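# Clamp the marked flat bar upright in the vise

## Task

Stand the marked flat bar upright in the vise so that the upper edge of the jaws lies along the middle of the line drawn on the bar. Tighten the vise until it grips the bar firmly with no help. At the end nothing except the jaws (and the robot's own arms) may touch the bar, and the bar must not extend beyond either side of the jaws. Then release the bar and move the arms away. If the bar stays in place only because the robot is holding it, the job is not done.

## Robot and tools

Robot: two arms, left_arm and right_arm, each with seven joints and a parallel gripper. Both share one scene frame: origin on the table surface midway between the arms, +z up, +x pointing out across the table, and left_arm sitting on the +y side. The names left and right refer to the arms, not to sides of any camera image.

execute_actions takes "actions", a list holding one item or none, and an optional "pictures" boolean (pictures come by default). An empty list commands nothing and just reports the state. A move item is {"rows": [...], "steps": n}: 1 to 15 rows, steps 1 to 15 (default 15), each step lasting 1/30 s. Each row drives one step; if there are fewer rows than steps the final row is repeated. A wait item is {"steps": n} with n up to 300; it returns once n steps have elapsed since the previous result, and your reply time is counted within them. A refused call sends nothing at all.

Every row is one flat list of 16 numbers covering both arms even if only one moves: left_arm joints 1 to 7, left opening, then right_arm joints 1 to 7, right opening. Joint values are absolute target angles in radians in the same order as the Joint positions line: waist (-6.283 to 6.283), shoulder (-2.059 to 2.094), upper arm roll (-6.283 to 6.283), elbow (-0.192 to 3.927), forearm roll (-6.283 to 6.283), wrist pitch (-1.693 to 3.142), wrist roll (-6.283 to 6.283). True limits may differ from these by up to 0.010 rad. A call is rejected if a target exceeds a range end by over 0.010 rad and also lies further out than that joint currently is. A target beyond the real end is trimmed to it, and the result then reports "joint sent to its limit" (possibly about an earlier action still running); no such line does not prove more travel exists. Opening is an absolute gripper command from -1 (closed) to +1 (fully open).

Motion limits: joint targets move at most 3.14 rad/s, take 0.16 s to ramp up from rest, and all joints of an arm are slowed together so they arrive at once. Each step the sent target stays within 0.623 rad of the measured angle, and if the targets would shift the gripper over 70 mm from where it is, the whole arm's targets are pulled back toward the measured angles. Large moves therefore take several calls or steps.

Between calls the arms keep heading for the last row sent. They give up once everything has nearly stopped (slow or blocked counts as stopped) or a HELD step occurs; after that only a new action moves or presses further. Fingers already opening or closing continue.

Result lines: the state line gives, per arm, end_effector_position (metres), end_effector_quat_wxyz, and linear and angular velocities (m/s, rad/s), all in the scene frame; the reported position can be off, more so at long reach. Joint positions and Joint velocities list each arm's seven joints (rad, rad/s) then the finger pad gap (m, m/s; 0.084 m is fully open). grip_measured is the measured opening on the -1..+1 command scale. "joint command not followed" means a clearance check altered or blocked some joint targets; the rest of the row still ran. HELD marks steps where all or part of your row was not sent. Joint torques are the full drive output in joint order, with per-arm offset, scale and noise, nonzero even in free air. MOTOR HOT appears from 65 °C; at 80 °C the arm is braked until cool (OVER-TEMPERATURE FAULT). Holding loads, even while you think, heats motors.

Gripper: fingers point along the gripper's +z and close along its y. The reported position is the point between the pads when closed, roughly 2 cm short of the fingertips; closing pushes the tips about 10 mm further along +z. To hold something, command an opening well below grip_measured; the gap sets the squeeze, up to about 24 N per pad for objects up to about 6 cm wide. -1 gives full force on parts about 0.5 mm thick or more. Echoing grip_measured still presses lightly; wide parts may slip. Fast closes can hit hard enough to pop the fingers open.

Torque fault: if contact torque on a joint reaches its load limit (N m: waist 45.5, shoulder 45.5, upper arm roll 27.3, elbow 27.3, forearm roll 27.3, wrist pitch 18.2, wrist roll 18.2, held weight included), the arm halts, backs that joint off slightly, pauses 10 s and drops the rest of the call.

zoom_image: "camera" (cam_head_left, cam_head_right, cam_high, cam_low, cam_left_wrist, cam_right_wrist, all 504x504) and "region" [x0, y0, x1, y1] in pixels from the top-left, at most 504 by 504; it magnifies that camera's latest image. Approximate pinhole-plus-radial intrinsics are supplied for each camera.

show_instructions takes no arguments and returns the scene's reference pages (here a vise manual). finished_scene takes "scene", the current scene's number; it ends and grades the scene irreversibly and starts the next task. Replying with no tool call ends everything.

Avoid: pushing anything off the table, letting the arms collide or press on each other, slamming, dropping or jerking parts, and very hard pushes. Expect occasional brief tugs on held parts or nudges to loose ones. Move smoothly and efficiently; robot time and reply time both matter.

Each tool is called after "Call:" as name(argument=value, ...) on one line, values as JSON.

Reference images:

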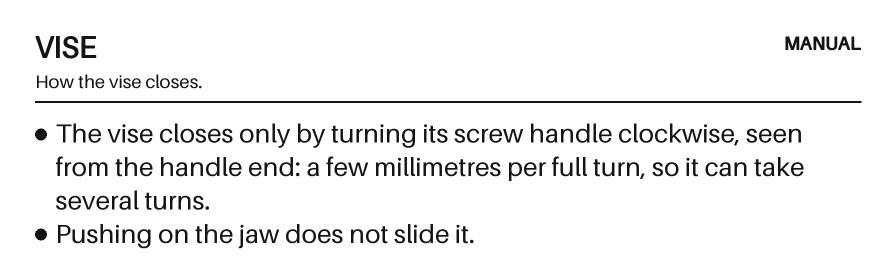

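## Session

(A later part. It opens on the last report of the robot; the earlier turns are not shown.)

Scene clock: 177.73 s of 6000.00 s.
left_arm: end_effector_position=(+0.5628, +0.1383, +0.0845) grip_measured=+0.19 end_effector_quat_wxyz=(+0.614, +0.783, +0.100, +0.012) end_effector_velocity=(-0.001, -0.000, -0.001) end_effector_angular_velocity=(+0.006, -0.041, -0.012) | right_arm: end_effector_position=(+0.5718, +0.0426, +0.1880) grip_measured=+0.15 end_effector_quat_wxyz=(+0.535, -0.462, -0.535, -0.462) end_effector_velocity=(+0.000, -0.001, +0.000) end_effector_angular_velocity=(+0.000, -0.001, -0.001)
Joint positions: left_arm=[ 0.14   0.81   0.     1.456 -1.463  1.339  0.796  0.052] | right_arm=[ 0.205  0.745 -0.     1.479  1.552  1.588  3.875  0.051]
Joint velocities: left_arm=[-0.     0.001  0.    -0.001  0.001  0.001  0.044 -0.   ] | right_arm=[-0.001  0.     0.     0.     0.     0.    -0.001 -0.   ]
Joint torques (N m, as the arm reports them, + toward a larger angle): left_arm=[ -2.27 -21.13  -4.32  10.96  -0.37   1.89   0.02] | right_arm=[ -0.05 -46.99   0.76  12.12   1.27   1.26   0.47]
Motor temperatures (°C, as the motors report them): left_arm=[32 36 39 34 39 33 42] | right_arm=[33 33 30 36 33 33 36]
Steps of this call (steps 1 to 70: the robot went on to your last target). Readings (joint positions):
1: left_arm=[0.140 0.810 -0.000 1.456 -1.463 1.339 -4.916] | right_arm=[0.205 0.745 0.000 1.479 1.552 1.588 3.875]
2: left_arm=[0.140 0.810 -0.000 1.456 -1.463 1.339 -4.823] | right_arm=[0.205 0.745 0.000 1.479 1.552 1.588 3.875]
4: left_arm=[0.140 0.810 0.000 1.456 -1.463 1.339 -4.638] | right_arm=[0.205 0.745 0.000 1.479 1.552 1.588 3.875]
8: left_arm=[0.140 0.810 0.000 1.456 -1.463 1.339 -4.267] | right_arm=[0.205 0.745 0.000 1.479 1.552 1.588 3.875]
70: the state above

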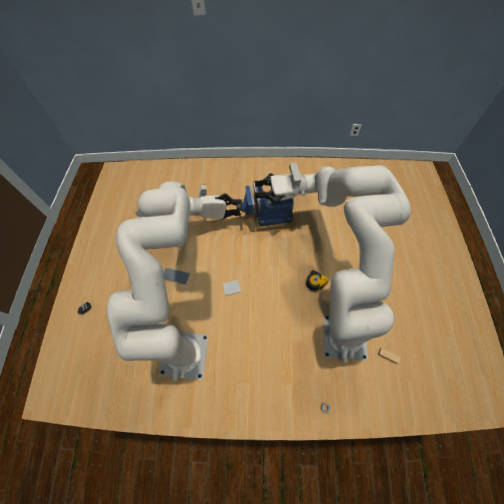

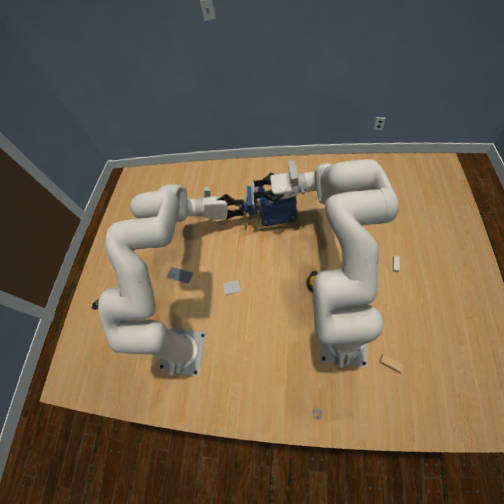

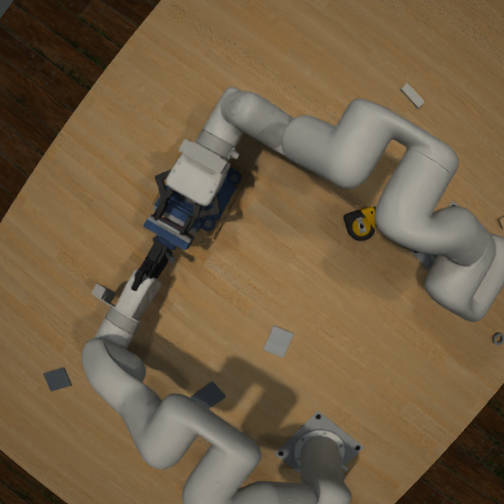

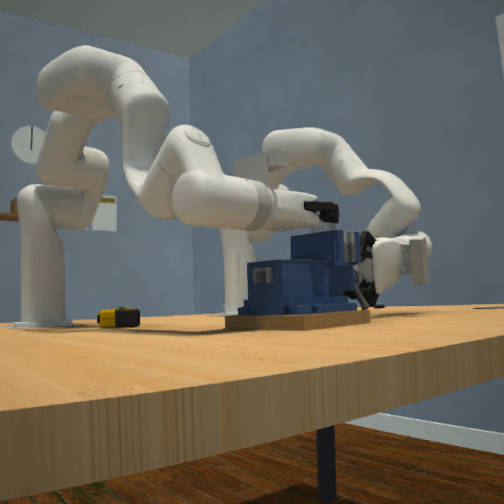

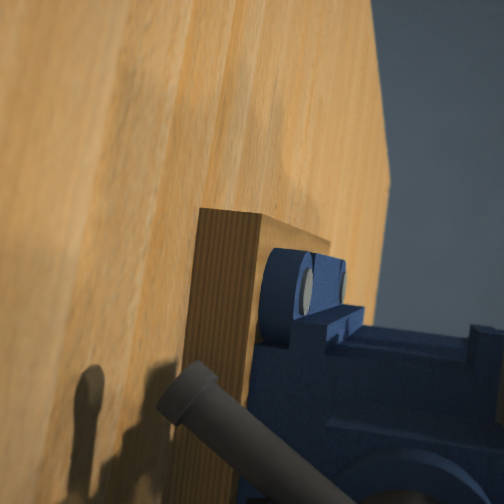

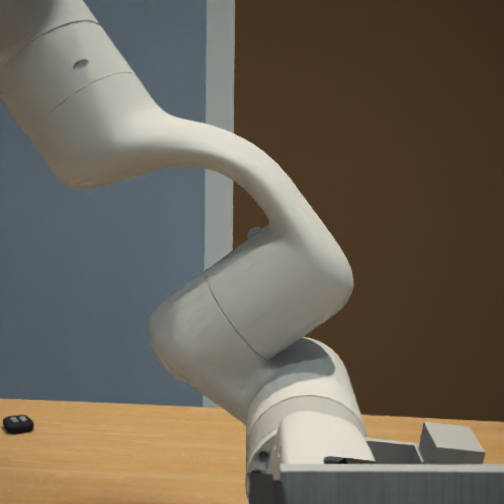

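Call:
execute_actions(actions=[{"rows":[[0.128,0.81,0,1.456,-1.472,1.332,6.25,0.2,0.201,0.745,0,1.479,1.549,1.591,3.875,-0.6]]}], pictures=false)

Call:
execute_actions(actions=[{"steps":55}], pictures=false)

Call:
execute_actions(actions=[{"rows":[[0.205,0.81,0,1.456,-1.412,1.377,5.8,0.2,0.201,0.745,0,1.479,1.549,1.591,3.875,-0.6]]}], pictures=false)

Call:
execute_actions(actions=[{"rows":[[0.205,0.81,0,1.456,-1.412,1.377,-4.1,0.2,0.201,0.745,0,1.479,1.549,1.591,3.875,-0.6]]}], pictures=false)

Call:
execute_actions(actions=[{"steps":105}])

Call:
zoom_image(camera="cam_high", region=[140,200,200,260])

Call:
zoom_image(camera="cam_head_right", region=[235,175,275,215])

Scene clock: 183.87 s of 6000.00 s.
left_arm: end_effector_position=(+0.5621, +0.1312, +0.0835) grip_measured=+0.19 end_effector_quat_wxyz=(+0.534, +0.736, -0.286, +0.302) end_effector_velocity=(-0.004, -0.008, -0.003) end_effector_angular_velocity=(+0.378, -2.644, -0.691) | right_arm: end_effector_position=(+0.5719, +0.0406, +0.1881) grip_measured=+0.15 end_effector_quat_wxyz=(+0.535, -0.462, -0.535, -0.462) end_effector_velocity=(+0.001, -0.001, -0.000) end_effector_angular_velocity=(-0.001, -0.000, -0.002)
Joint positions: left_arm=[ 0.128  0.811 -0.001  1.455 -1.471  1.332  1.792  0.052] | right_arm=[0.201 0.745 0.    1.479 1.549 1.591 3.875 0.051]
Joint velocities: left_arm=[-0.01   0.003 -0.003 -0.006 -0.003  0.001  2.765  0.   ] | right_arm=[-0.001 -0.    -0.001  0.     0.    -0.     0.    -0.   ]
Joint torques (N m, as the arm reports them, + toward a larger angle): left_arm=[ -0.38 -22.48  -2.55  12.06  -0.65   1.82   0.  ] | right_arm=[ -0.19 -46.93   0.79  12.11   1.06   1.22   0.42]
Motor temperatures (°C, as the motors report them): left_arm=[32 36 39 34 39 33 42] | right_arm=[33 33 30 36 33 33 36]
Steps of this call (steps 1 to 30: the robot went on to your last target; steps 31 to 169: nothing new was sent; steps 170 to 184: all 15 steps of this action). Readings (joint positions):
170: left_arm=[0.140 0.810 -0.000 1.456 -1.463 1.339 0.800] | right_arm=[0.205 0.745 0.000 1.479 1.552 1.588 3.875]
171: left_arm=[0.140 0.810 0.000 1.456 -1.463 1.339 0.804] | right_arm=[0.205 0.745 0.000 1.479 1.552 1.589 3.875]
173: left_arm=[0.139 0.810 0.000 1.456 -1.464 1.339 0.850] | right_arm=[0.203 0.745 0.000 1.479 1.550 1.590 3.875]
177: left_arm=[0.134 0.810 0.001 1.456 -1.467 1.335 1.136] | right_arm=[0.201 0.745 -0.000 1.479 1.549 1.591 3.875]
184: the state above

Scene clock: 185.70 s of 6000.00 s.
left_arm: end_effector_position=(+0.5632, +0.1321, +0.0843) grip_measured=+0.19 end_effector_quat_wxyz=(+0.566, +0.676, +0.409, -0.238) end_effector_velocity=(-0.000, +0.000, -0.000) end_effector_angular_velocity=(+0.007, -0.051, -0.013) | right_arm: end_effector_position=(+0.5720, +0.0406, +0.1881) grip_measured=+0.15 end_effector_quat_wxyz=(+0.535, -0.462, -0.535, -0.462) end_effector_velocity=(-0.001, +0.000, -0.001) end_effector_angular_velocity=(+0.000, +0.001, +0.000)
Joint positions: left_arm=[ 0.128  0.81   0.     1.456 -1.472  1.332  6.245  0.052] | right_arm=[0.201 0.745 0.    1.479 1.549 1.591 3.875 0.051]
Joint velocities: left_arm=[ 0.001  0.    -0.    -0.    -0.     0.001  0.055  0.   ] | right_arm=[ 0.    -0.     0.    -0.002  0.     0.    -0.001 -0.   ]
Joint torques (N m, as the arm reports them, + toward a larger angle): left_arm=[ -1.38 -23.25  -3.8   12.25  -0.77   1.94   0.2 ] | right_arm=[ -0.51 -47.34   1.08  12.03   1.25   1.35   0.53]
Motor temperatures (°C, as the motors report them): left_arm=[32 36 39 34 39 33 42] | right_arm=[33 33 30 36 33 33 36]
Steps of this call (steps 1 to 55: the robot went on to your last target). Readings (joint positions):
1: left_arm=[0.128 0.811 -0.001 1.455 -1.471 1.332 1.884] | right_arm=[0.201 0.745 0.000 1.479 1.549 1.591 3.875]
2: left_arm=[0.127 0.811 -0.001 1.455 -1.471 1.332 1.977] | right_arm=[0.201 0.745 0.000 1.479 1.549 1.591 3.875]
4: left_arm=[0.128 0.811 -0.000 1.455 -1.471 1.332 2.162] | right_arm=[0.201 0.745 -0.000 1.479 1.549 1.591 3.875]
8: left_arm=[0.128 0.811 0.000 1.455 -1.472 1.332 2.533] | right_arm=[0.201 0.745 0.000 1.479 1.549 1.591 3.875]
55: the state above

Scene clock: 186.20 s of 6000.00 s.
left_arm: end_effector_position=(+0.5582, +0.1706, +0.0840) grip_measured=+0.19 end_effector_quat_wxyz=(+0.499, +0.569, +0.547, -0.357) end_effector_velocity=(-0.007, -0.027, +0.008) end_effector_angular_velocity=(-0.043, +0.080, -0.029) | right_arm: end_effector_position=(+0.5720, +0.0406, +0.1881) grip_measured=+0.15 end_effector_quat_wxyz=(+0.535, -0.462, -0.535, -0.462) end_effector_velocity=(+0.000, +0.000, +0.000) end_effector_angular_velocity=(+0.000, -0.002, +0.000)
Joint positions: left_arm=[ 0.204  0.81  -0.001  1.456 -1.413  1.377  5.807  0.052] | right_arm=[ 0.201  0.745 -0.     1.479  1.549  1.591  3.875  0.051]
Joint velocities: left_arm=[-0.012 -0.002 -0.034  0.001  0.009  0.016 -0.088 -0.   ] | right_arm=[ 0.    -0.    -0.     0.001  0.    -0.    -0.     0.   ]
Joint torques (N m, as the arm reports them, + toward a larger angle): left_arm=[  0.9  -22.01  -1.24  11.97  -1.12   1.55  -0.02] | right_arm=[ -0.58 -47.36   0.64  12.26   1.35   1.26   0.4 ]
Motor temperatures (°C, as the motors report them): left_arm=[32 36 39 34 39 33 42] | right_arm=[33 33 30 36 33 33 36]
Steps of this call (steps 1 to 15: all 15 steps of this action). Readings (joint positions):
1: left_arm=[0.128 0.810 0.000 1.456 -1.472 1.332 6.247] | right_arm=[0.201 0.745 0.000 1.479 1.549 1.591 3.875]
2: left_arm=[0.129 0.810 -0.000 1.456 -1.472 1.332 6.244] | right_arm=[0.201 0.745 0.000 1.479 1.549 1.591 3.875]
4: left_arm=[0.135 0.810 -0.002 1.456 -1.466 1.337 6.204] | right_arm=[0.201 0.745 -0.000 1.479 1.549 1.591 3.875]
8: left_arm=[0.177 0.810 -0.001 1.456 -1.433 1.362 5.961] | right_arm=[0.201 0.745 -0.000 1.479 1.549 1.591 3.875]
15: the state above

Scene clock: 186.70 s of 6000.00 s.
left_arm: end_effector_position=(+0.5582, +0.1715, +0.0839) grip_measured=+0.19 end_effector_quat_wxyz=(+0.268, +0.237, +0.753, -0.552) end_effector_velocity=(+0.001, +0.001, +0.001) end_effector_angular_velocity=(-0.391, +2.650, +0.686) | right_arm: end_effector_position=(+0.5720, +0.0406, +0.1881) grip_measured=+0.15 end_effector_quat_wxyz=(+0.535, -0.462, -0.535, -0.462) end_effector_velocity=(+0.000, +0.000, +0.000) end_effector_angular_velocity=(+0.000, -0.002, +0.000)
Joint positions: left_arm=[ 0.205  0.81  -0.     1.456 -1.412  1.377  4.808  0.052] | right_arm=[0.201 0.745 0.    1.479 1.549 1.591 3.875 0.051]
Joint velocities: left_arm=[ 0.    -0.001  0.001  0.    -0.002 -0.    -2.766 -0.   ] | right_arm=[ 0.     0.     0.     0.001  0.     0.    -0.001  0.   ]
Joint torques (N m, as the arm reports them, + toward a larger angle): left_arm=[ -0.13 -23.14  -2.34  11.95  -1.31   1.65  -0.46] | right_arm=[ -0.1  -46.75   1.16  12.04   1.26   1.06   0.27]
Motor temperatures (°C, as the motors report them): left_arm=[32 36 39 34 39 33 42] | right_arm=[33 33 30 36 33 33 36]
Steps of this call (steps 1 to 15: all 15 steps of this action). Readings (joint positions):
1: left_arm=[0.204 0.810 -0.001 1.456 -1.413 1.377 5.804] | right_arm=[0.201 0.745 0.000 1.479 1.549 1.591 3.875]
2: left_arm=[0.203 0.810 -0.002 1.456 -1.412 1.377 5.799] | right_arm=[0.201 0.745 -0.000 1.479 1.549 1.591 3.875]
4: left_arm=[0.204 0.810 -0.001 1.456 -1.412 1.377 5.752] | right_arm=[0.201 0.745 -0.000 1.479 1.549 1.591 3.875]
8: left_arm=[0.205 0.810 -0.000 1.456 -1.412 1.377 5.464] | right_arm=[0.201 0.745 0.000 1.479 1.549 1.591 3.875]
15: the state above

Scene clock: 190.20 s of 6000.00 s.
left_arm: end_effector_position=(+0.5582, +0.1716, +0.0839) grip_measured=+0.19 end_effector_quat_wxyz=(+0.465, +0.667, -0.422, +0.400) end_effector_velocity=(-0.000, -0.001, +0.000) end_effector_angular_velocity=(-0.006, +0.023, +0.005) | right_arm: end_effector_position=(+0.5720, +0.0406, +0.1881) grip_measured=+0.15 end_effector_quat_wxyz=(+0.535, -0.462, -0.535, -0.462) end_effector_velocity=(-0.000, +0.000, +0.000) end_effector_angular_velocity=(-0.000, -0.000, +0.001)
Joint positions: left_arm=[ 0.205  0.81  -0.     1.456 -1.412  1.377 -4.098  0.052] | right_arm=[0.201 0.745 0.    1.479 1.549 1.591 3.875 0.051]
Joint velocities: left_arm=[-0.     0.    -0.     0.    -0.001  0.002 -0.023 -0.   ] | right_arm=[ 0.001 -0.    -0.     0.001 -0.    -0.     0.001  0.   ]
Joint torques (N m, as the arm reports them, + toward a larger angle): left_arm=[ -0.16 -22.98  -3.02  11.72  -1.32   1.61  -0.3 ] | right_arm=[ -0.54 -46.81   0.77  12.19   1.46   1.14   0.38]
Motor temperatures (°C, as the motors report them): left_arm=[32 36 39 34 39 33 42] | right_arm=[33 33 30 36 33 33 36]
Steps of this call (steps 1 to 105: the robot went on to your last target). Readings (joint positions):
1: left_arm=[0.205 0.810 -0.000 1.456 -1.412 1.377 4.716] | right_arm=[0.201 0.745 -0.000 1.479 1.549 1.591 3.875]
2: left_arm=[0.205 0.810 -0.000 1.456 -1.412 1.377 4.623] | right_arm=[0.201 0.745 -0.000 1.479 1.549 1.591 3.875]
4: left_arm=[0.205 0.810 -0.000 1.456 -1.412 1.377 4.438] | right_arm=[0.201 0.745 0.000 1.479 1.549 1.591 3.875]
8: left_arm=[0.205 0.810 -0.000 1.456 -1.412 1.377 4.067] | right_arm=[0.201 0.745 -0.000 1.479 1.549 1.591 3.875]
105: the state above

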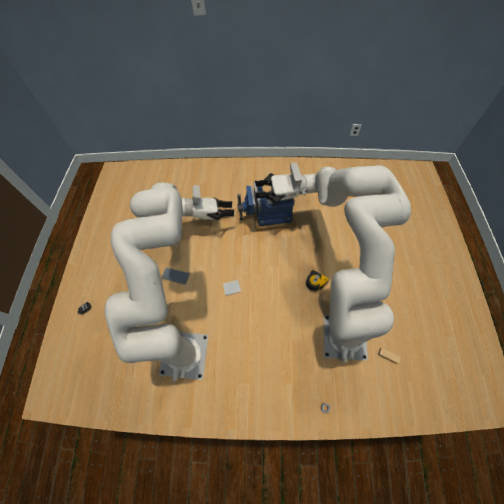

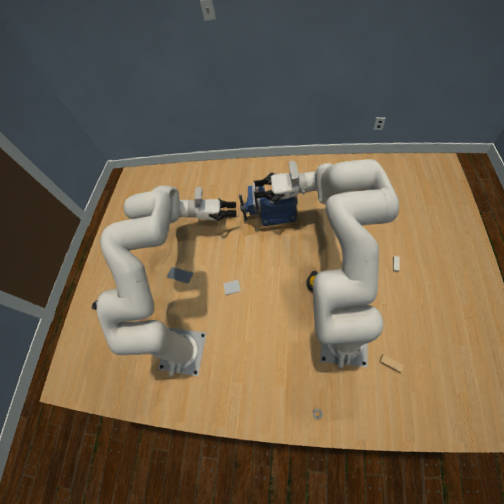

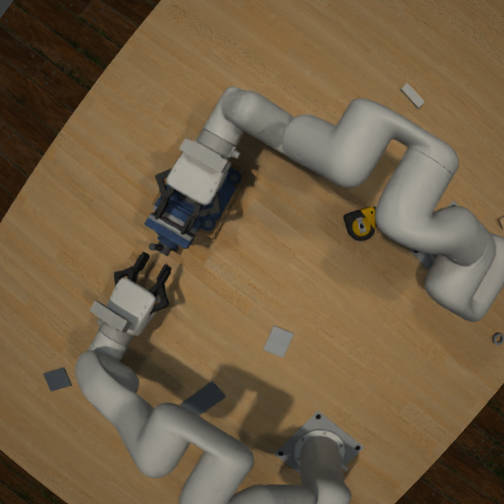

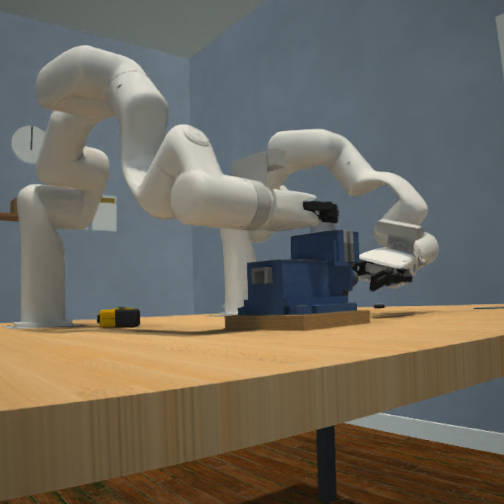

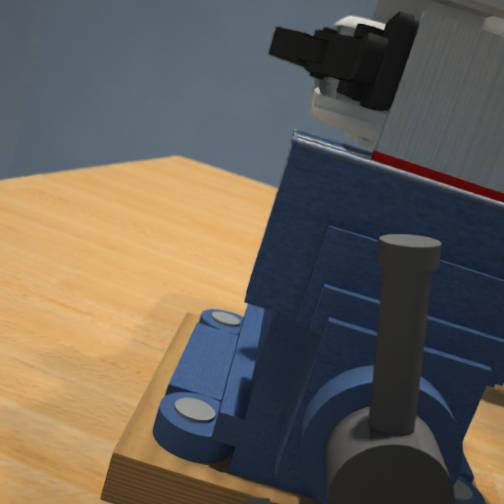

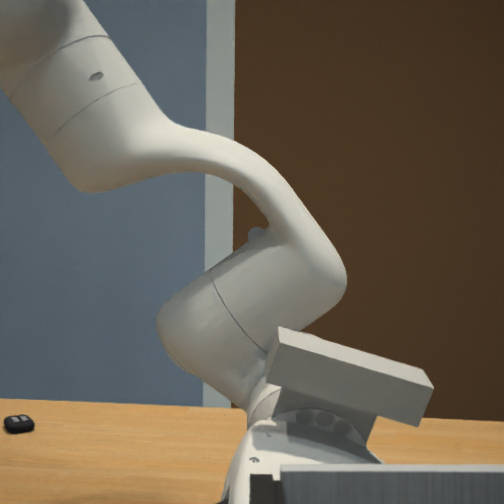

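Region (140, 200, 200, 260) of cam_high's 504x504 image, scaled by 8.400, with more detail than that image has.

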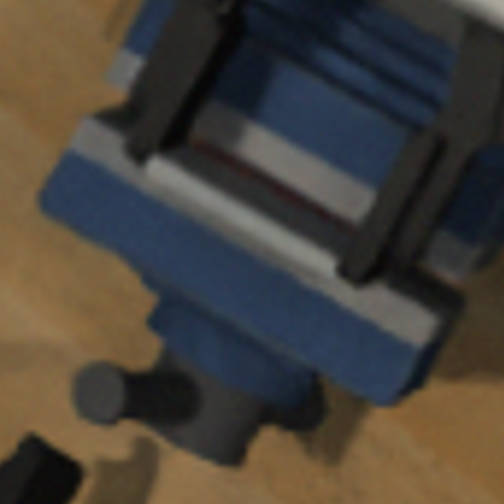

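Region (235, 175, 275, 215) of cam_head_right's 504x504 image, scaled by 12.600, with more detail than that image has.

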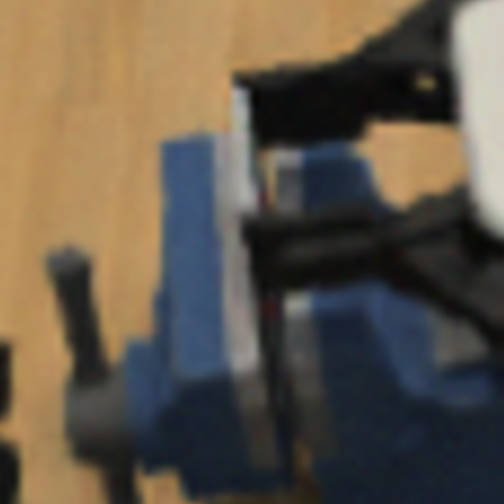

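Call:
execute_actions(actions=[{"rows":[[0.165,0.81,0,1.456,-1.443,1.354,-4.0,0.2,0.201,0.747,0,1.4795,1.549,1.591,3.874,-0.6],[0.165,0.81,0,1.456,-1.443,1.354,-4.0,0.2,0.201,0.747,0,1.4795,1.549,1.591,3.874,-0.6],[0.165,0.81,0,1.456,-1.443,1.354,-4.0,0.2,0.201,0.747,0,1.4795,1.549,1.591,3.874,-0.6],[0.165,0.81,0,1.456,-1.443,1.354,-4.0,0.2,0.201,0.747,0,1.4795,1.549,1.591,3.874,-0.6],[0.14,0.81,0,1.456,-1.463,1.339,-3.9,0.2,0.201,0.747,0,1.4795,1.549,1.591,3.874,-0.6],[0.14,0.81,0,1.456,-1.463,1.339,-3.9,0.2,0.201,0.747,0,1.4795,1.549,1.591,3.874,-0.6],[0.14,0.81,0,1.456,-1.463,1.339,-3.9,0.2,0.201,0.747,0,1.4795,1.549,1.591,3.874,-0.6],[0.122,0.81,0,1.456,-1.477,1.328,-3.8,0.2,0.201,0.747,0,1.4795,1.549,1.591,3.874,-0.6]]}], pictures=false)

Call:
execute_actions(actions=[{"rows":[[0.122,0.81,0,1.456,-1.477,1.328,2.6,0.2,0.201,0.747,0,1.4795,1.549,1.591,3.874,-0.6]]}], pictures=false)

Call:
execute_actions(actions=[{"steps":65}])

Call:
zoom_image(camera="cam_left_wrist", region=[200,30,504,180])

Scene clock: 200.70 s of 6000.00 s.
left_arm: end_effector_position=(+0.5629, +0.1291, +0.0844) grip_measured=+0.19 end_effector_quat_wxyz=(+0.403, +0.598, -0.515, +0.463) end_effector_velocity=(+0.005, -0.005, -0.003) end_effector_angular_velocity=(+0.037, -0.172, -0.025) | right_arm: end_effector_position=(+0.5719, +0.0406, +0.1871) grip_measured=+0.15 end_effector_quat_wxyz=(+0.535, -0.462, -0.535, -0.462) end_effector_velocity=(+0.000, +0.000, -0.000) end_effector_angular_velocity=(+0.000, -0.000, +0.000)
Joint positions: left_arm=[ 0.124  0.81  -0.001  1.456 -1.475  1.33  -3.813  0.052] | right_arm=[0.201 0.747 0.    1.48  1.549 1.591 3.874 0.051]
Joint velocities: left_arm=[-0.025  0.     0.013 -0.    -0.026 -0.024  0.178  0.   ] | right_arm=[ 0.     0.001 -0.     0.001 -0.     0.    -0.     0.   ]
Joint torques (N m, as the arm reports them, + toward a larger angle): left_arm=[  1.12 -22.84  -1.33  12.39  -1.2    1.55  -0.55] | right_arm=[ -0.19 -47.26   1.02  12.13   1.22   1.3    0.37]
Motor temperatures (°C, as the motors report them): left_arm=[32 36 39 34 39 33 42] | right_arm=[33 33 30 36 33 33 36]
Steps of this call (steps 1 to 15: the robot went on to your last target; steps 16 to 300: nothing new was sent; steps 301 to 315: all 15 steps of this action). Readings (joint positions):
301: left_arm=[0.205 0.810 0.000 1.456 -1.412 1.377 -4.100] | right_arm=[0.201 0.745 -0.000 1.479 1.549 1.591 3.875]
302: left_arm=[0.204 0.810 0.000 1.456 -1.413 1.376 -4.096] | right_arm=[0.201 0.745 0.000 1.479 1.549 1.591 3.875]
304: left_arm=[0.192 0.810 0.003 1.456 -1.424 1.367 -4.060] | right_arm=[0.201 0.746 0.000 1.479 1.549 1.591 3.874]
308: left_arm=[0.157 0.810 -0.002 1.456 -1.449 1.350 -3.967] | right_arm=[0.201 0.747 -0.000 1.479 1.549 1.591 3.874]
315: the state above

Scene clock: 201.20 s of 6000.00 s.
left_arm: end_effector_position=(+0.5635, +0.1294, +0.0841) grip_measured=+0.19 end_effector_quat_wxyz=(-0.129, -0.277, +0.739, -0.600) end_effector_velocity=(-0.002, -0.003, -0.000) end_effector_angular_velocity=(+0.393, -2.650, -0.691) | right_arm: end_effector_position=(+0.5719, +0.0406, +0.1871) grip_measured=+0.15 end_effector_quat_wxyz=(+0.535, -0.462, -0.535, -0.462) end_effector_velocity=(+0.001, -0.000, +0.001) end_effector_angular_velocity=(+0.000, -0.002, -0.001)
Joint positions: left_arm=[ 0.122  0.81   0.     1.456 -1.477  1.328 -2.808  0.052] | right_arm=[ 0.201  0.747 -0.     1.48   1.549  1.591  3.874  0.051]
Joint velocities: left_arm=[-0.002 -0.001 -0.003 -0.001  0.004 -0.001  2.766  0.   ] | right_arm=[-0.001 -0.    -0.     0.002  0.     0.    -0.    -0.   ]
Joint torques (N m, as the arm reports them, + toward a larger angle): left_arm=[ -1.11 -23.    -2.96  12.03  -0.91   1.71  -0.1 ] | right_arm=[ -0.25 -46.89   0.67  11.97   1.41   1.21   0.32]
Motor temperatures (°C, as the motors report them): left_arm=[32 36 39 34 39 33 42] | right_arm=[33 33 30 36 33 33 36]
Steps of this call (steps 1 to 15: all 15 steps of this action). Readings (joint positions):
1: left_arm=[0.123 0.810 -0.001 1.456 -1.476 1.329 -3.808] | right_arm=[0.201 0.747 0.000 1.480 1.549 1.591 3.874]
2: left_arm=[0.123 0.810 0.000 1.456 -1.476 1.329 -3.801] | right_arm=[0.201 0.747 0.000 1.480 1.549 1.591 3.874]
4: left_arm=[0.123 0.810 0.001 1.456 -1.477 1.328 -3.752] | right_arm=[0.201 0.747 -0.000 1.480 1.549 1.591 3.874]
8: left_arm=[0.123 0.810 0.000 1.456 -1.477 1.328 -3.463] | right_arm=[0.201 0.747 0.000 1.480 1.549 1.591 3.874]
15: the state above

Scene clock: 203.37 s of 6000.00 s.
left_arm: end_effector_position=(+0.5633, +0.1290, +0.0841) grip_measured=+0.19 end_effector_quat_wxyz=(+0.372, +0.566, -0.551, +0.488) end_effector_velocity=(+0.000, -0.001, +0.000) end_effector_angular_velocity=(+0.008, -0.057, -0.014) | right_arm: end_effector_position=(+0.5723, +0.0398, +0.1870) grip_measured=+0.15 end_effector_quat_wxyz=(+0.535, -0.463, -0.535, -0.462) end_effector_velocity=(-0.000, +0.001, +0.000) end_effector_angular_velocity=(+0.000, -0.002, +0.001)
Joint positions: left_arm=[ 0.122  0.81   0.     1.456 -1.477  1.328  2.595  0.052] | right_arm=[ 0.2    0.747 -0.001  1.479  1.549  1.591  3.874  0.051]
Joint velocities: left_arm=[-0.001  0.    -0.001  0.001 -0.002 -0.001  0.059  0.   ] | right_arm=[ 0.001  0.     0.     0.001 -0.    -0.    -0.001  0.   ]
Joint torques (N m, as the arm reports them, + toward a larger angle): left_arm=[ -0.74 -23.2   -2.5   12.41  -1.07   1.25  -0.2 ] | right_arm=[  4.04 -46.75   3.46  12.31   1.5    1.11   0.24]
Motor temperatures (°C, as the motors report them): left_arm=[32 36 39 34 39 33 42] | right_arm=[33 33 30 36 33 33 36]
Steps of this call (steps 1 to 65: the robot went on to your last target). Readings (joint positions):
1: left_arm=[0.122 0.810 0.000 1.456 -1.477 1.328 -2.715] | right_arm=[0.201 0.747 0.000 1.480 1.549 1.591 3.874]
2: left_arm=[0.122 0.810 0.000 1.456 -1.477 1.328 -2.623] | right_arm=[0.201 0.747 0.000 1.480 1.549 1.591 3.874]
4: left_arm=[0.122 0.810 0.000 1.456 -1.477 1.328 -2.437] | right_arm=[0.201 0.747 0.000 1.480 1.549 1.591 3.874]
8: left_arm=[0.122 0.810 -0.000 1.456 -1.477 1.328 -2.066] | right_arm=[0.201 0.747 0.000 1.480 1.549 1.591 3.874]
65: the state above

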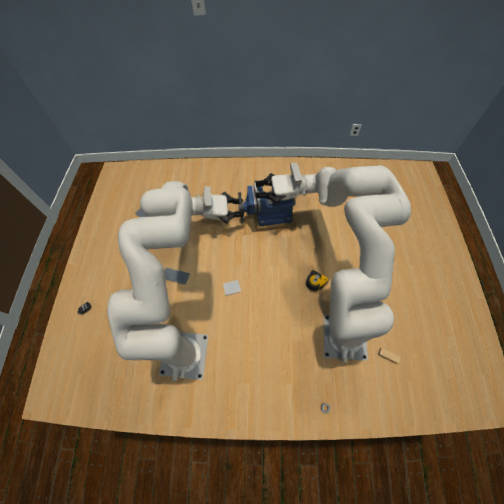

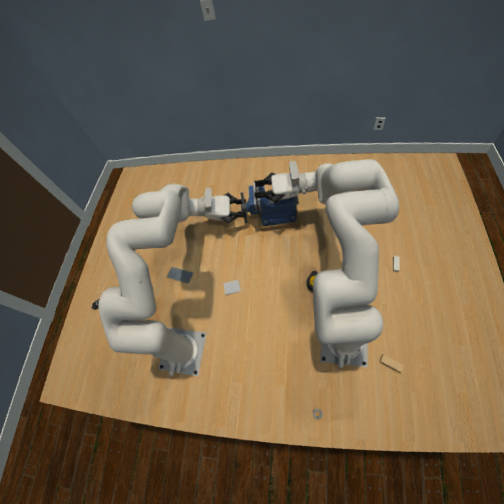

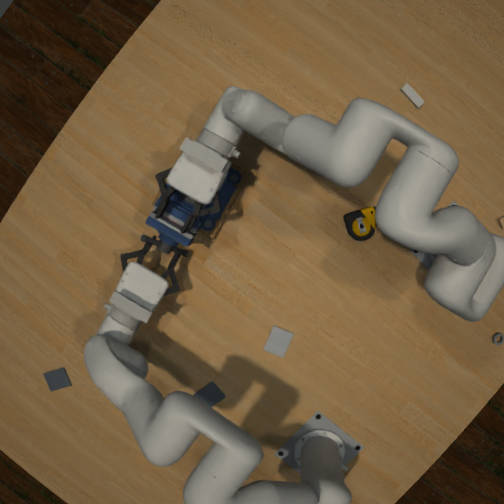

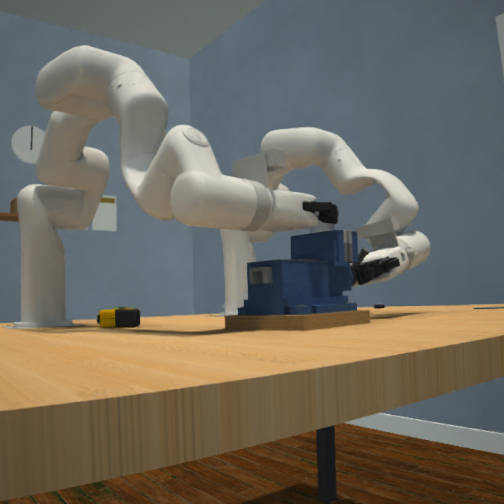

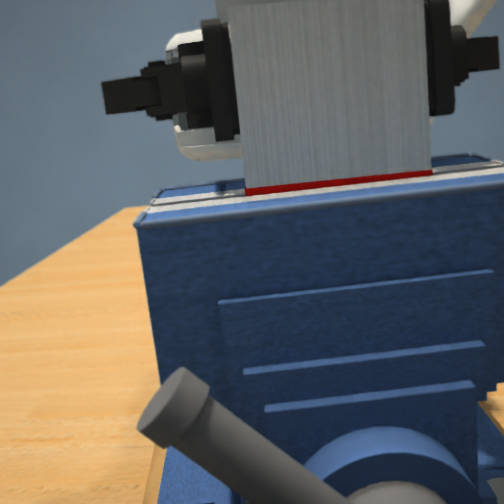

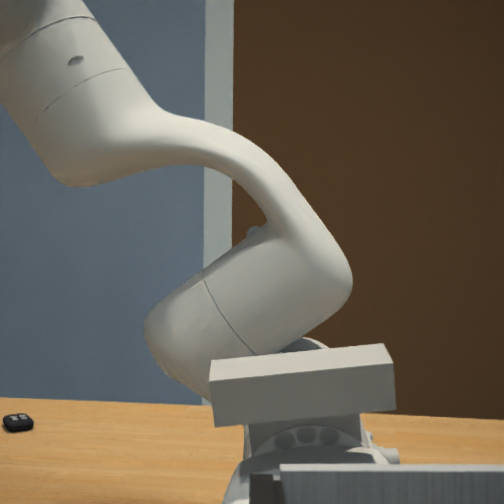

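Region (200, 30, 504, 180) of cam_left_wrist's 504x504 image, scaled by 1.658, with more detail than that image has; it fills the top 249 rows of this view, and the rest is white.

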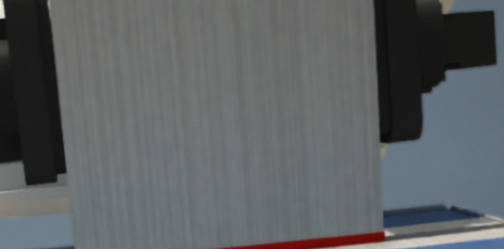

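Call:
execute_actions(actions=[{"rows":[[0.114,0.81,0,1.456,-1.483,1.323,2.55,0.2,0.197,0.7474,0,1.4795,1.546,1.593,3.886,-0.6]]}])

Call:
zoom_image(camera="cam_left_wrist", region=[220,140,504,230])

Scene clock: 207.33 s of 6000.00 s.
left_arm: end_effector_position=(+0.5636, +0.1247, +0.0843) grip_measured=+0.19 end_effector_quat_wxyz=(+0.383, +0.577, -0.538, +0.479) end_effector_velocity=(-0.000, +0.000, -0.000) end_effector_angular_velocity=(-0.000, +0.004, +0.000) | right_arm: end_effector_position=(+0.5716, +0.0397, +0.1870) grip_measured=+0.15 end_effector_quat_wxyz=(+0.539, -0.465, -0.532, -0.459) end_effector_velocity=(-0.001, -0.002, -0.000) end_effector_angular_velocity=(+0.001, +0.005, +0.003)
Joint positions: left_arm=[ 0.114  0.81  -0.     1.456 -1.483  1.323  2.55   0.052] | right_arm=[0.198 0.748 0.002 1.48  1.546 1.593 3.886 0.051]
Joint velocities: left_arm=[-0.001 -0.     0.001 -0.001  0.     0.001 -0.003 -0.   ] | right_arm=[-0.002 -0.001 -0.002 -0.004 -0.003  0.006  0.002 -0.   ]
Joint torques (N m, as the arm reports them, + toward a larger angle): left_arm=[ -0.32 -22.55  -2.46  12.48  -0.79   1.77  -0.15] | right_arm=[  4.97 -46.69   4.28  11.47   0.65   2.19   0.46]
Motor temperatures (°C, as the motors report them): left_arm=[32 36 39 34 39 33 42] | right_arm=[33 33 30 36 33 33 36]
Steps of this call (steps 1 to 30: the robot went on to your last target; steps 31 to 104: nothing new was sent; steps 105 to 119: all 15 steps of this action). Readings (joint positions):
105: left_arm=[0.122 0.810 0.000 1.456 -1.477 1.328 2.600] | right_arm=[0.201 0.747 -0.000 1.480 1.549 1.591 3.874]
106: left_arm=[0.122 0.810 0.000 1.456 -1.477 1.328 2.596] | right_arm=[0.201 0.747 0.000 1.480 1.549 1.591 3.876]
108: left_arm=[0.118 0.810 0.000 1.456 -1.480 1.326 2.575] | right_arm=[0.199 0.748 0.001 1.480 1.548 1.591 3.881]
112: left_arm=[0.114 0.810 -0.000 1.456 -1.483 1.323 2.555] | right_arm=[0.199 0.748 0.002 1.481 1.547 1.591 3.885]
119: the state above

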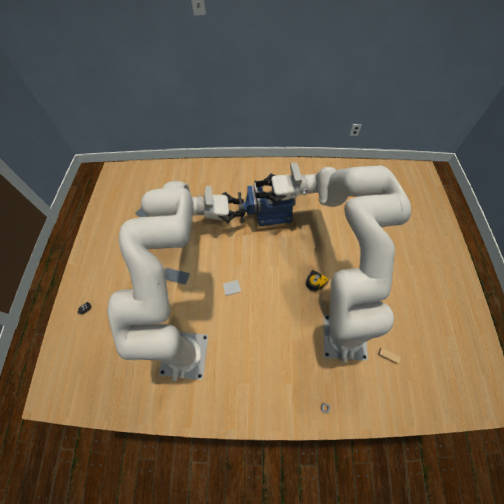

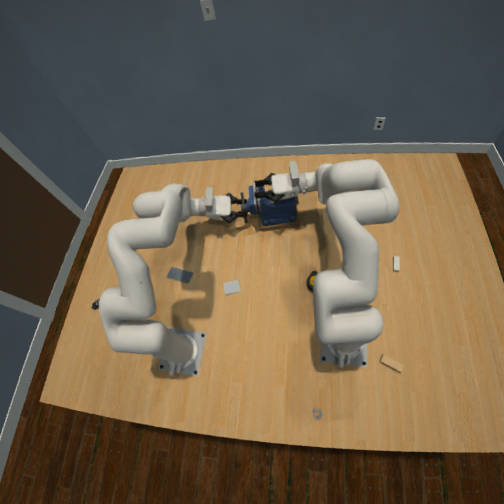

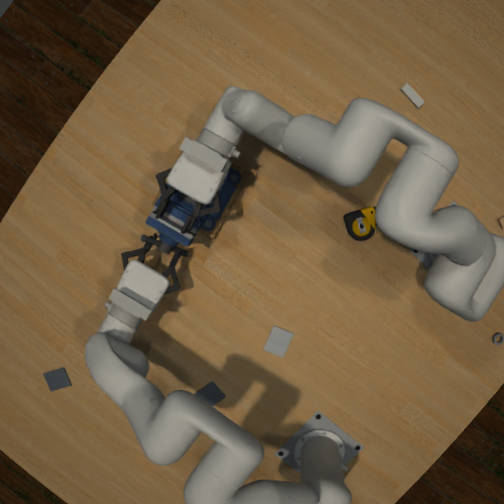

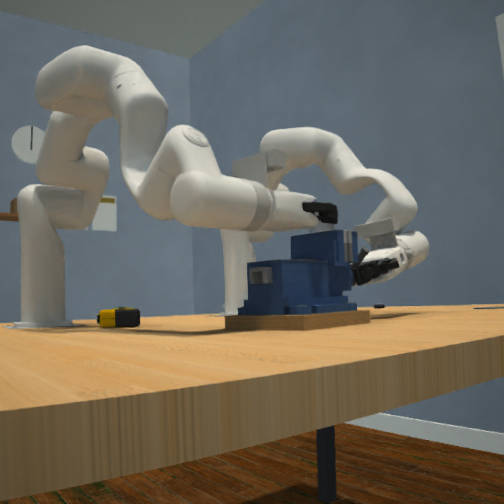

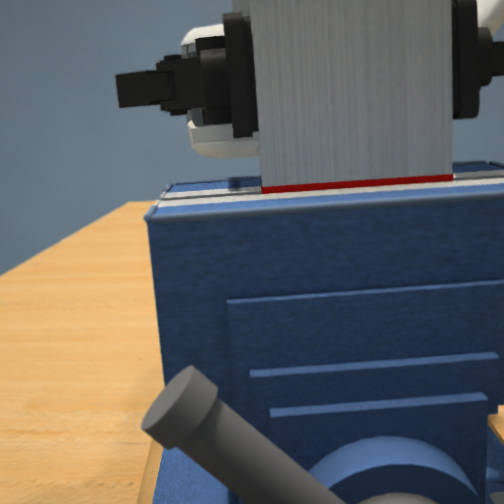

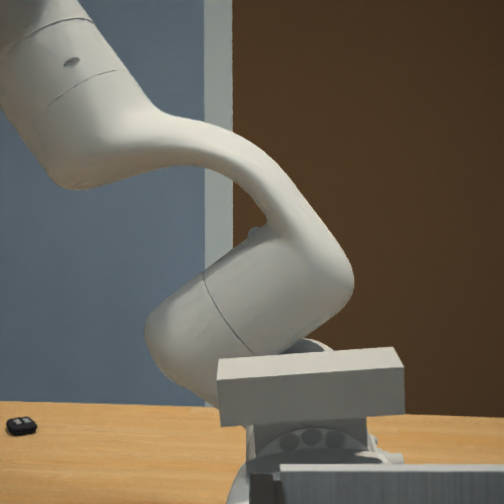

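Region (220, 140, 504, 230) of cam_left_wrist's 504x504 image, scaled by 1.775, with more detail than that image has; it fills the top 160 rows of this view, and the rest is white.

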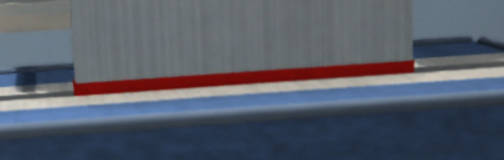

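Call:
execute_actions(actions=[{"rows":[[0.114,0.81,0,1.456,-1.483,1.323,2.55,0.2,0.197,0.748,0,1.4795,1.546,1.593,3.887,-0.6],[0.114,0.81,0,1.456,-1.483,1.323,2.55,0.2,0.197,0.748,0,1.4795,1.546,1.593,3.887,-0.6],[0.114,0.81,0,1.456,-1.483,1.323,2.55,0.2,0.197,0.748,0,1.4795,1.546,1.593,3.887,-0.6],[0.114,0.81,0,1.456,-1.483,1.323,2.55,0.2,0.197,0.748,0,1.4795,1.546,1.593,3.887,-0.6],[0.114,0.81,0,1.456,-1.483,1.323,3.1,0.2,0.197,0.748,0,1.4795,1.546,1.593,3.887,-0.6]]}], pictures=false)

Call:
execute_actions(actions=[{"rows":[[0.114,0.81,0,1.456,-1.483,1.323,3.6,0.2,0.197,0.748,0,1.4795,1.546,1.593,3.887,-0.6]]}], pictures=false)

Scene clock: 214.00 s of 6000.00 s.
left_arm: end_effector_position=(+0.5639, +0.1256, +0.0839) grip_measured=+0.19 end_effector_quat_wxyz=(-0.256, -0.432, +0.661, -0.557) end_effector_velocity=(+0.001, +0.002, -0.003) end_effector_angular_velocity=(+0.139, -0.880, -0.222) | right_arm: end_effector_position=(+0.5723, +0.0386, +0.1866) grip_measured=+0.15 end_effector_quat_wxyz=(+0.538, -0.466, -0.532, -0.459) end_effector_velocity=(+0.000, -0.001, +0.000) end_effector_angular_velocity=(-0.000, -0.001, -0.001)
Joint positions: left_arm=[ 0.114  0.81   0.001  1.456 -1.483  1.322  3.035  0.052] | right_arm=[0.197 0.748 0.    1.48  1.546 1.593 3.887 0.051]
Joint velocities: left_arm=[-0.     0.002  0.003  0.001  0.    -0.007  0.919  0.002] | right_arm=[-0.001 -0.    -0.     0.    -0.     0.    -0.001  0.   ]
Joint torques (N m, as the arm reports them, + toward a larger angle): left_arm=[ -1.58 -23.39  -4.29  12.    -0.77   2.41  -1.09] | right_arm=[ -1.88 -46.49  -0.34  11.78   0.84   0.98   0.52]
Motor temperatures (°C, as the motors report them): left_arm=[32 36 39 34 39 33 42] | right_arm=[33 33 30 36 33 33 36]
Steps of this call (steps 1 to 15: the robot went on to your last target; steps 16 to 185: nothing new was sent; steps 186 to 200: all 15 steps of this action). Readings (joint positions):
186: left_arm=[0.114 0.810 0.000 1.456 -1.483 1.323 2.550] | right_arm=[0.197 0.747 0.000 1.479 1.546 1.593 3.886]
187: left_arm=[0.114 0.810 -0.000 1.456 -1.483 1.323 2.550] | right_arm=[0.197 0.747 0.000 1.480 1.546 1.593 3.886]
189: left_arm=[0.114 0.810 0.000 1.456 -1.483 1.323 2.550] | right_arm=[0.197 0.748 0.000 1.480 1.546 1.593 3.887]
193: left_arm=[0.114 0.810 0.000 1.456 -1.483 1.322 2.600] | right_arm=[0.197 0.748 0.000 1.480 1.546 1.593 3.887]
200: the state above

Scene clock: 214.50 s of 6000.00 s.
left_arm: end_effector_position=(+0.5693, +0.1326, +0.0840) grip_measured=+0.20 end_effector_quat_wxyz=(-0.085, -0.239, +0.756, -0.603) end_effector_velocity=(+0.001, -0.003, -0.002) end_effector_angular_velocity=(+0.034, -0.112, -0.023) | right_arm: end_effector_position=(+0.5722, +0.0386, +0.1865) grip_measured=+0.15 end_effector_quat_wxyz=(+0.538, -0.466, -0.532, -0.459) end_effector_velocity=(+0.001, -0.002, -0.000) end_effector_angular_velocity=(-0.000, +0.002, -0.003)
Joint positions: left_arm=[ 0.118  0.809  0.006  1.462 -1.486  1.311  3.59   0.053] | right_arm=[0.197 0.748 0.    1.48  1.546 1.593 3.887 0.051]
Joint velocities: left_arm=[-0.002 -0.007 -0.011 -0.007  0.001 -0.028  0.117  0.   ] | right_arm=[-0.003  0.    -0.    -0.001  0.    -0.     0.001 -0.   ]
Joint torques (N m, as the arm reports them, + toward a larger angle): left_arm=[-14.51 -22.42 -23.17   4.79   3.72   9.41   1.27] | right_arm=[ -2.68 -45.79  -0.95  11.37   0.35   1.11   0.3 ]
Motor temperatures (°C, as the motors report them): left_arm=[32 36 39 34 39 33 42] | right_arm=[33 33 30 36 33 33 36]
Steps of this call (steps 1 to 15: all 15 steps of this action). Readings (joint positions):
1: left_arm=[0.115 0.810 0.001 1.456 -1.483 1.322 3.059] | right_arm=[0.197 0.748 0.000 1.480 1.546 1.593 3.887]
2: left_arm=[0.115 0.810 0.001 1.456 -1.483 1.322 3.078] | right_arm=[0.197 0.748 0.000 1.480 1.546 1.593 3.887]
4: left_arm=[0.115 0.811 0.001 1.456 -1.484 1.322 3.138] | right_arm=[0.197 0.748 0.000 1.480 1.546 1.593 3.887]
8: left_arm=[0.115 0.811 0.002 1.456 -1.484 1.320 3.401] | right_arm=[0.197 0.748 0.000 1.480 1.546 1.593 3.887]
15: the state above

Loading up and camming out; back off and look.

Call:
execute_actions(actions=[{"rows":[[0.114,0.81,0,1.456,-1.483,1.323,2.6,0.2,0.197,0.748,0,1.4795,1.546,1.593,3.887,-0.6]]}])

Scene clock: 219.20 s of 6000.00 s.
left_arm: end_effector_position=(+0.5610, +0.1174, +0.0859) grip_measured=+0.19 end_effector_quat_wxyz=(+0.353, +0.532, -0.580, +0.506) end_effector_velocity=(+0.005, +0.002, -0.005) end_effector_angular_velocity=(-0.154, +1.259, +0.326) | right_arm: end_effector_position=(+0.5722, +0.0384, +0.1864) grip_measured=+0.15 end_effector_quat_wxyz=(+0.538, -0.466, -0.532, -0.458) end_effector_velocity=(-0.001, +0.001, -0.000) end_effector_angular_velocity=(-0.000, -0.001, +0.003)
Joint positions: left_arm=[ 0.11   0.81  -0.008  1.455 -1.483  1.327  2.696  0.052] | right_arm=[0.197 0.748 0.    1.48  1.546 1.593 3.887 0.051]
Joint velocities: left_arm=[-0.006  0.008  0.004  0.009 -0.006 -0.02  -1.309 -0.   ] | right_arm=[ 0.003 -0.     0.    -0.    -0.    -0.    -0.001  0.   ]
Joint torques (N m, as the arm reports them, + toward a larger angle): left_arm=[ -2.08 -18.14  -2.32   6.26   2.09   1.42   0.99] | right_arm=[ -3.84 -45.35  -2.25  10.71  -0.23   1.33   0.31]
Motor temperatures (°C, as the motors report them): left_arm=[32 36 39 34 39 34 42] | right_arm=[33 33 30 36 33 33 36]
Steps of this call (steps 1 to 15: the robot went on to your last target; steps 16 to 126: nothing new was sent; steps 127 to 141: all 15 steps of this action). Readings (joint positions):
127: left_arm=[0.118 0.810 0.005 1.460 -1.487 1.311 3.598] | right_arm=[0.197 0.748 0.000 1.480 1.546 1.593 3.887]
128: left_arm=[0.118 0.810 0.005 1.460 -1.487 1.311 3.594] | right_arm=[0.197 0.748 0.000 1.480 1.546 1.593 3.887]
130: left_arm=[0.118 0.810 0.005 1.459 -1.486 1.312 3.550] | right_arm=[0.197 0.748 0.000 1.480 1.546 1.593 3.887]
134: left_arm=[0.116 0.812 0.001 1.450 -1.482 1.322 3.264] | right_arm=[0.197 0.748 0.000 1.480 1.546 1.593 3.887]
141: the state above

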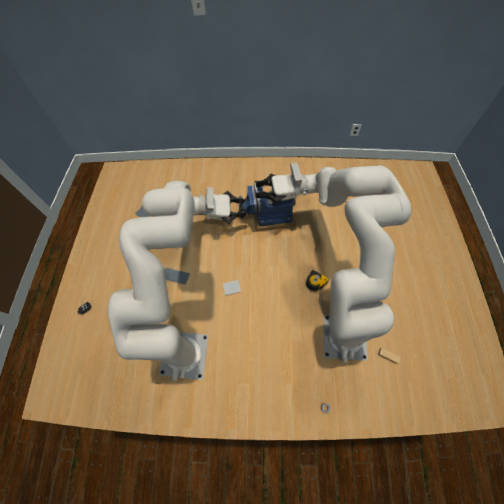

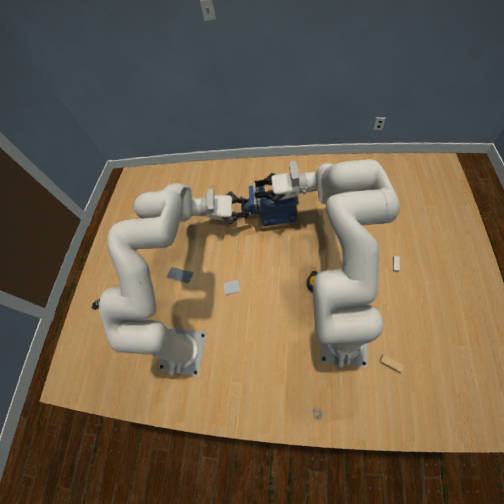

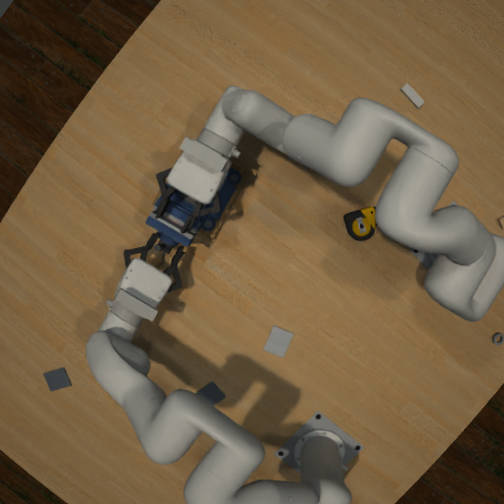

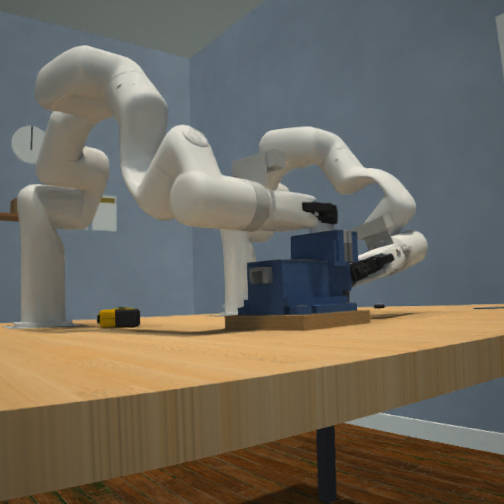

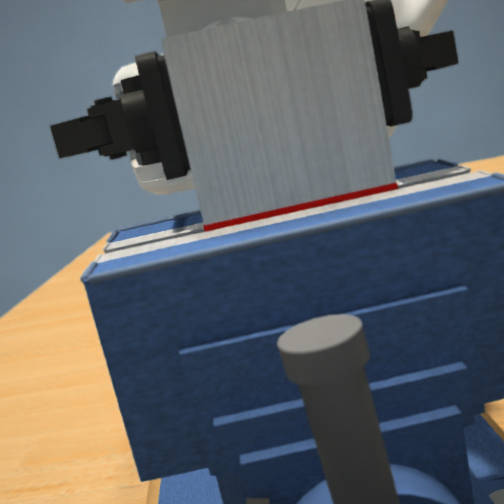

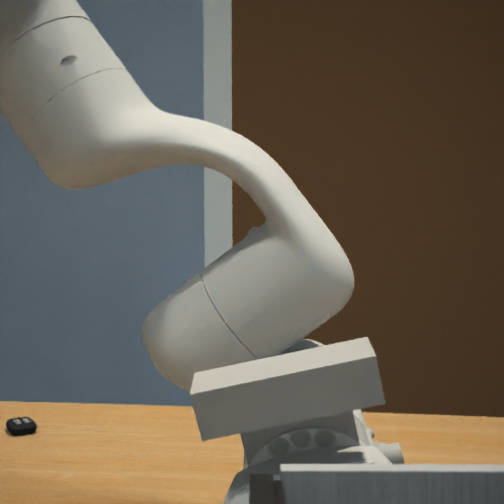

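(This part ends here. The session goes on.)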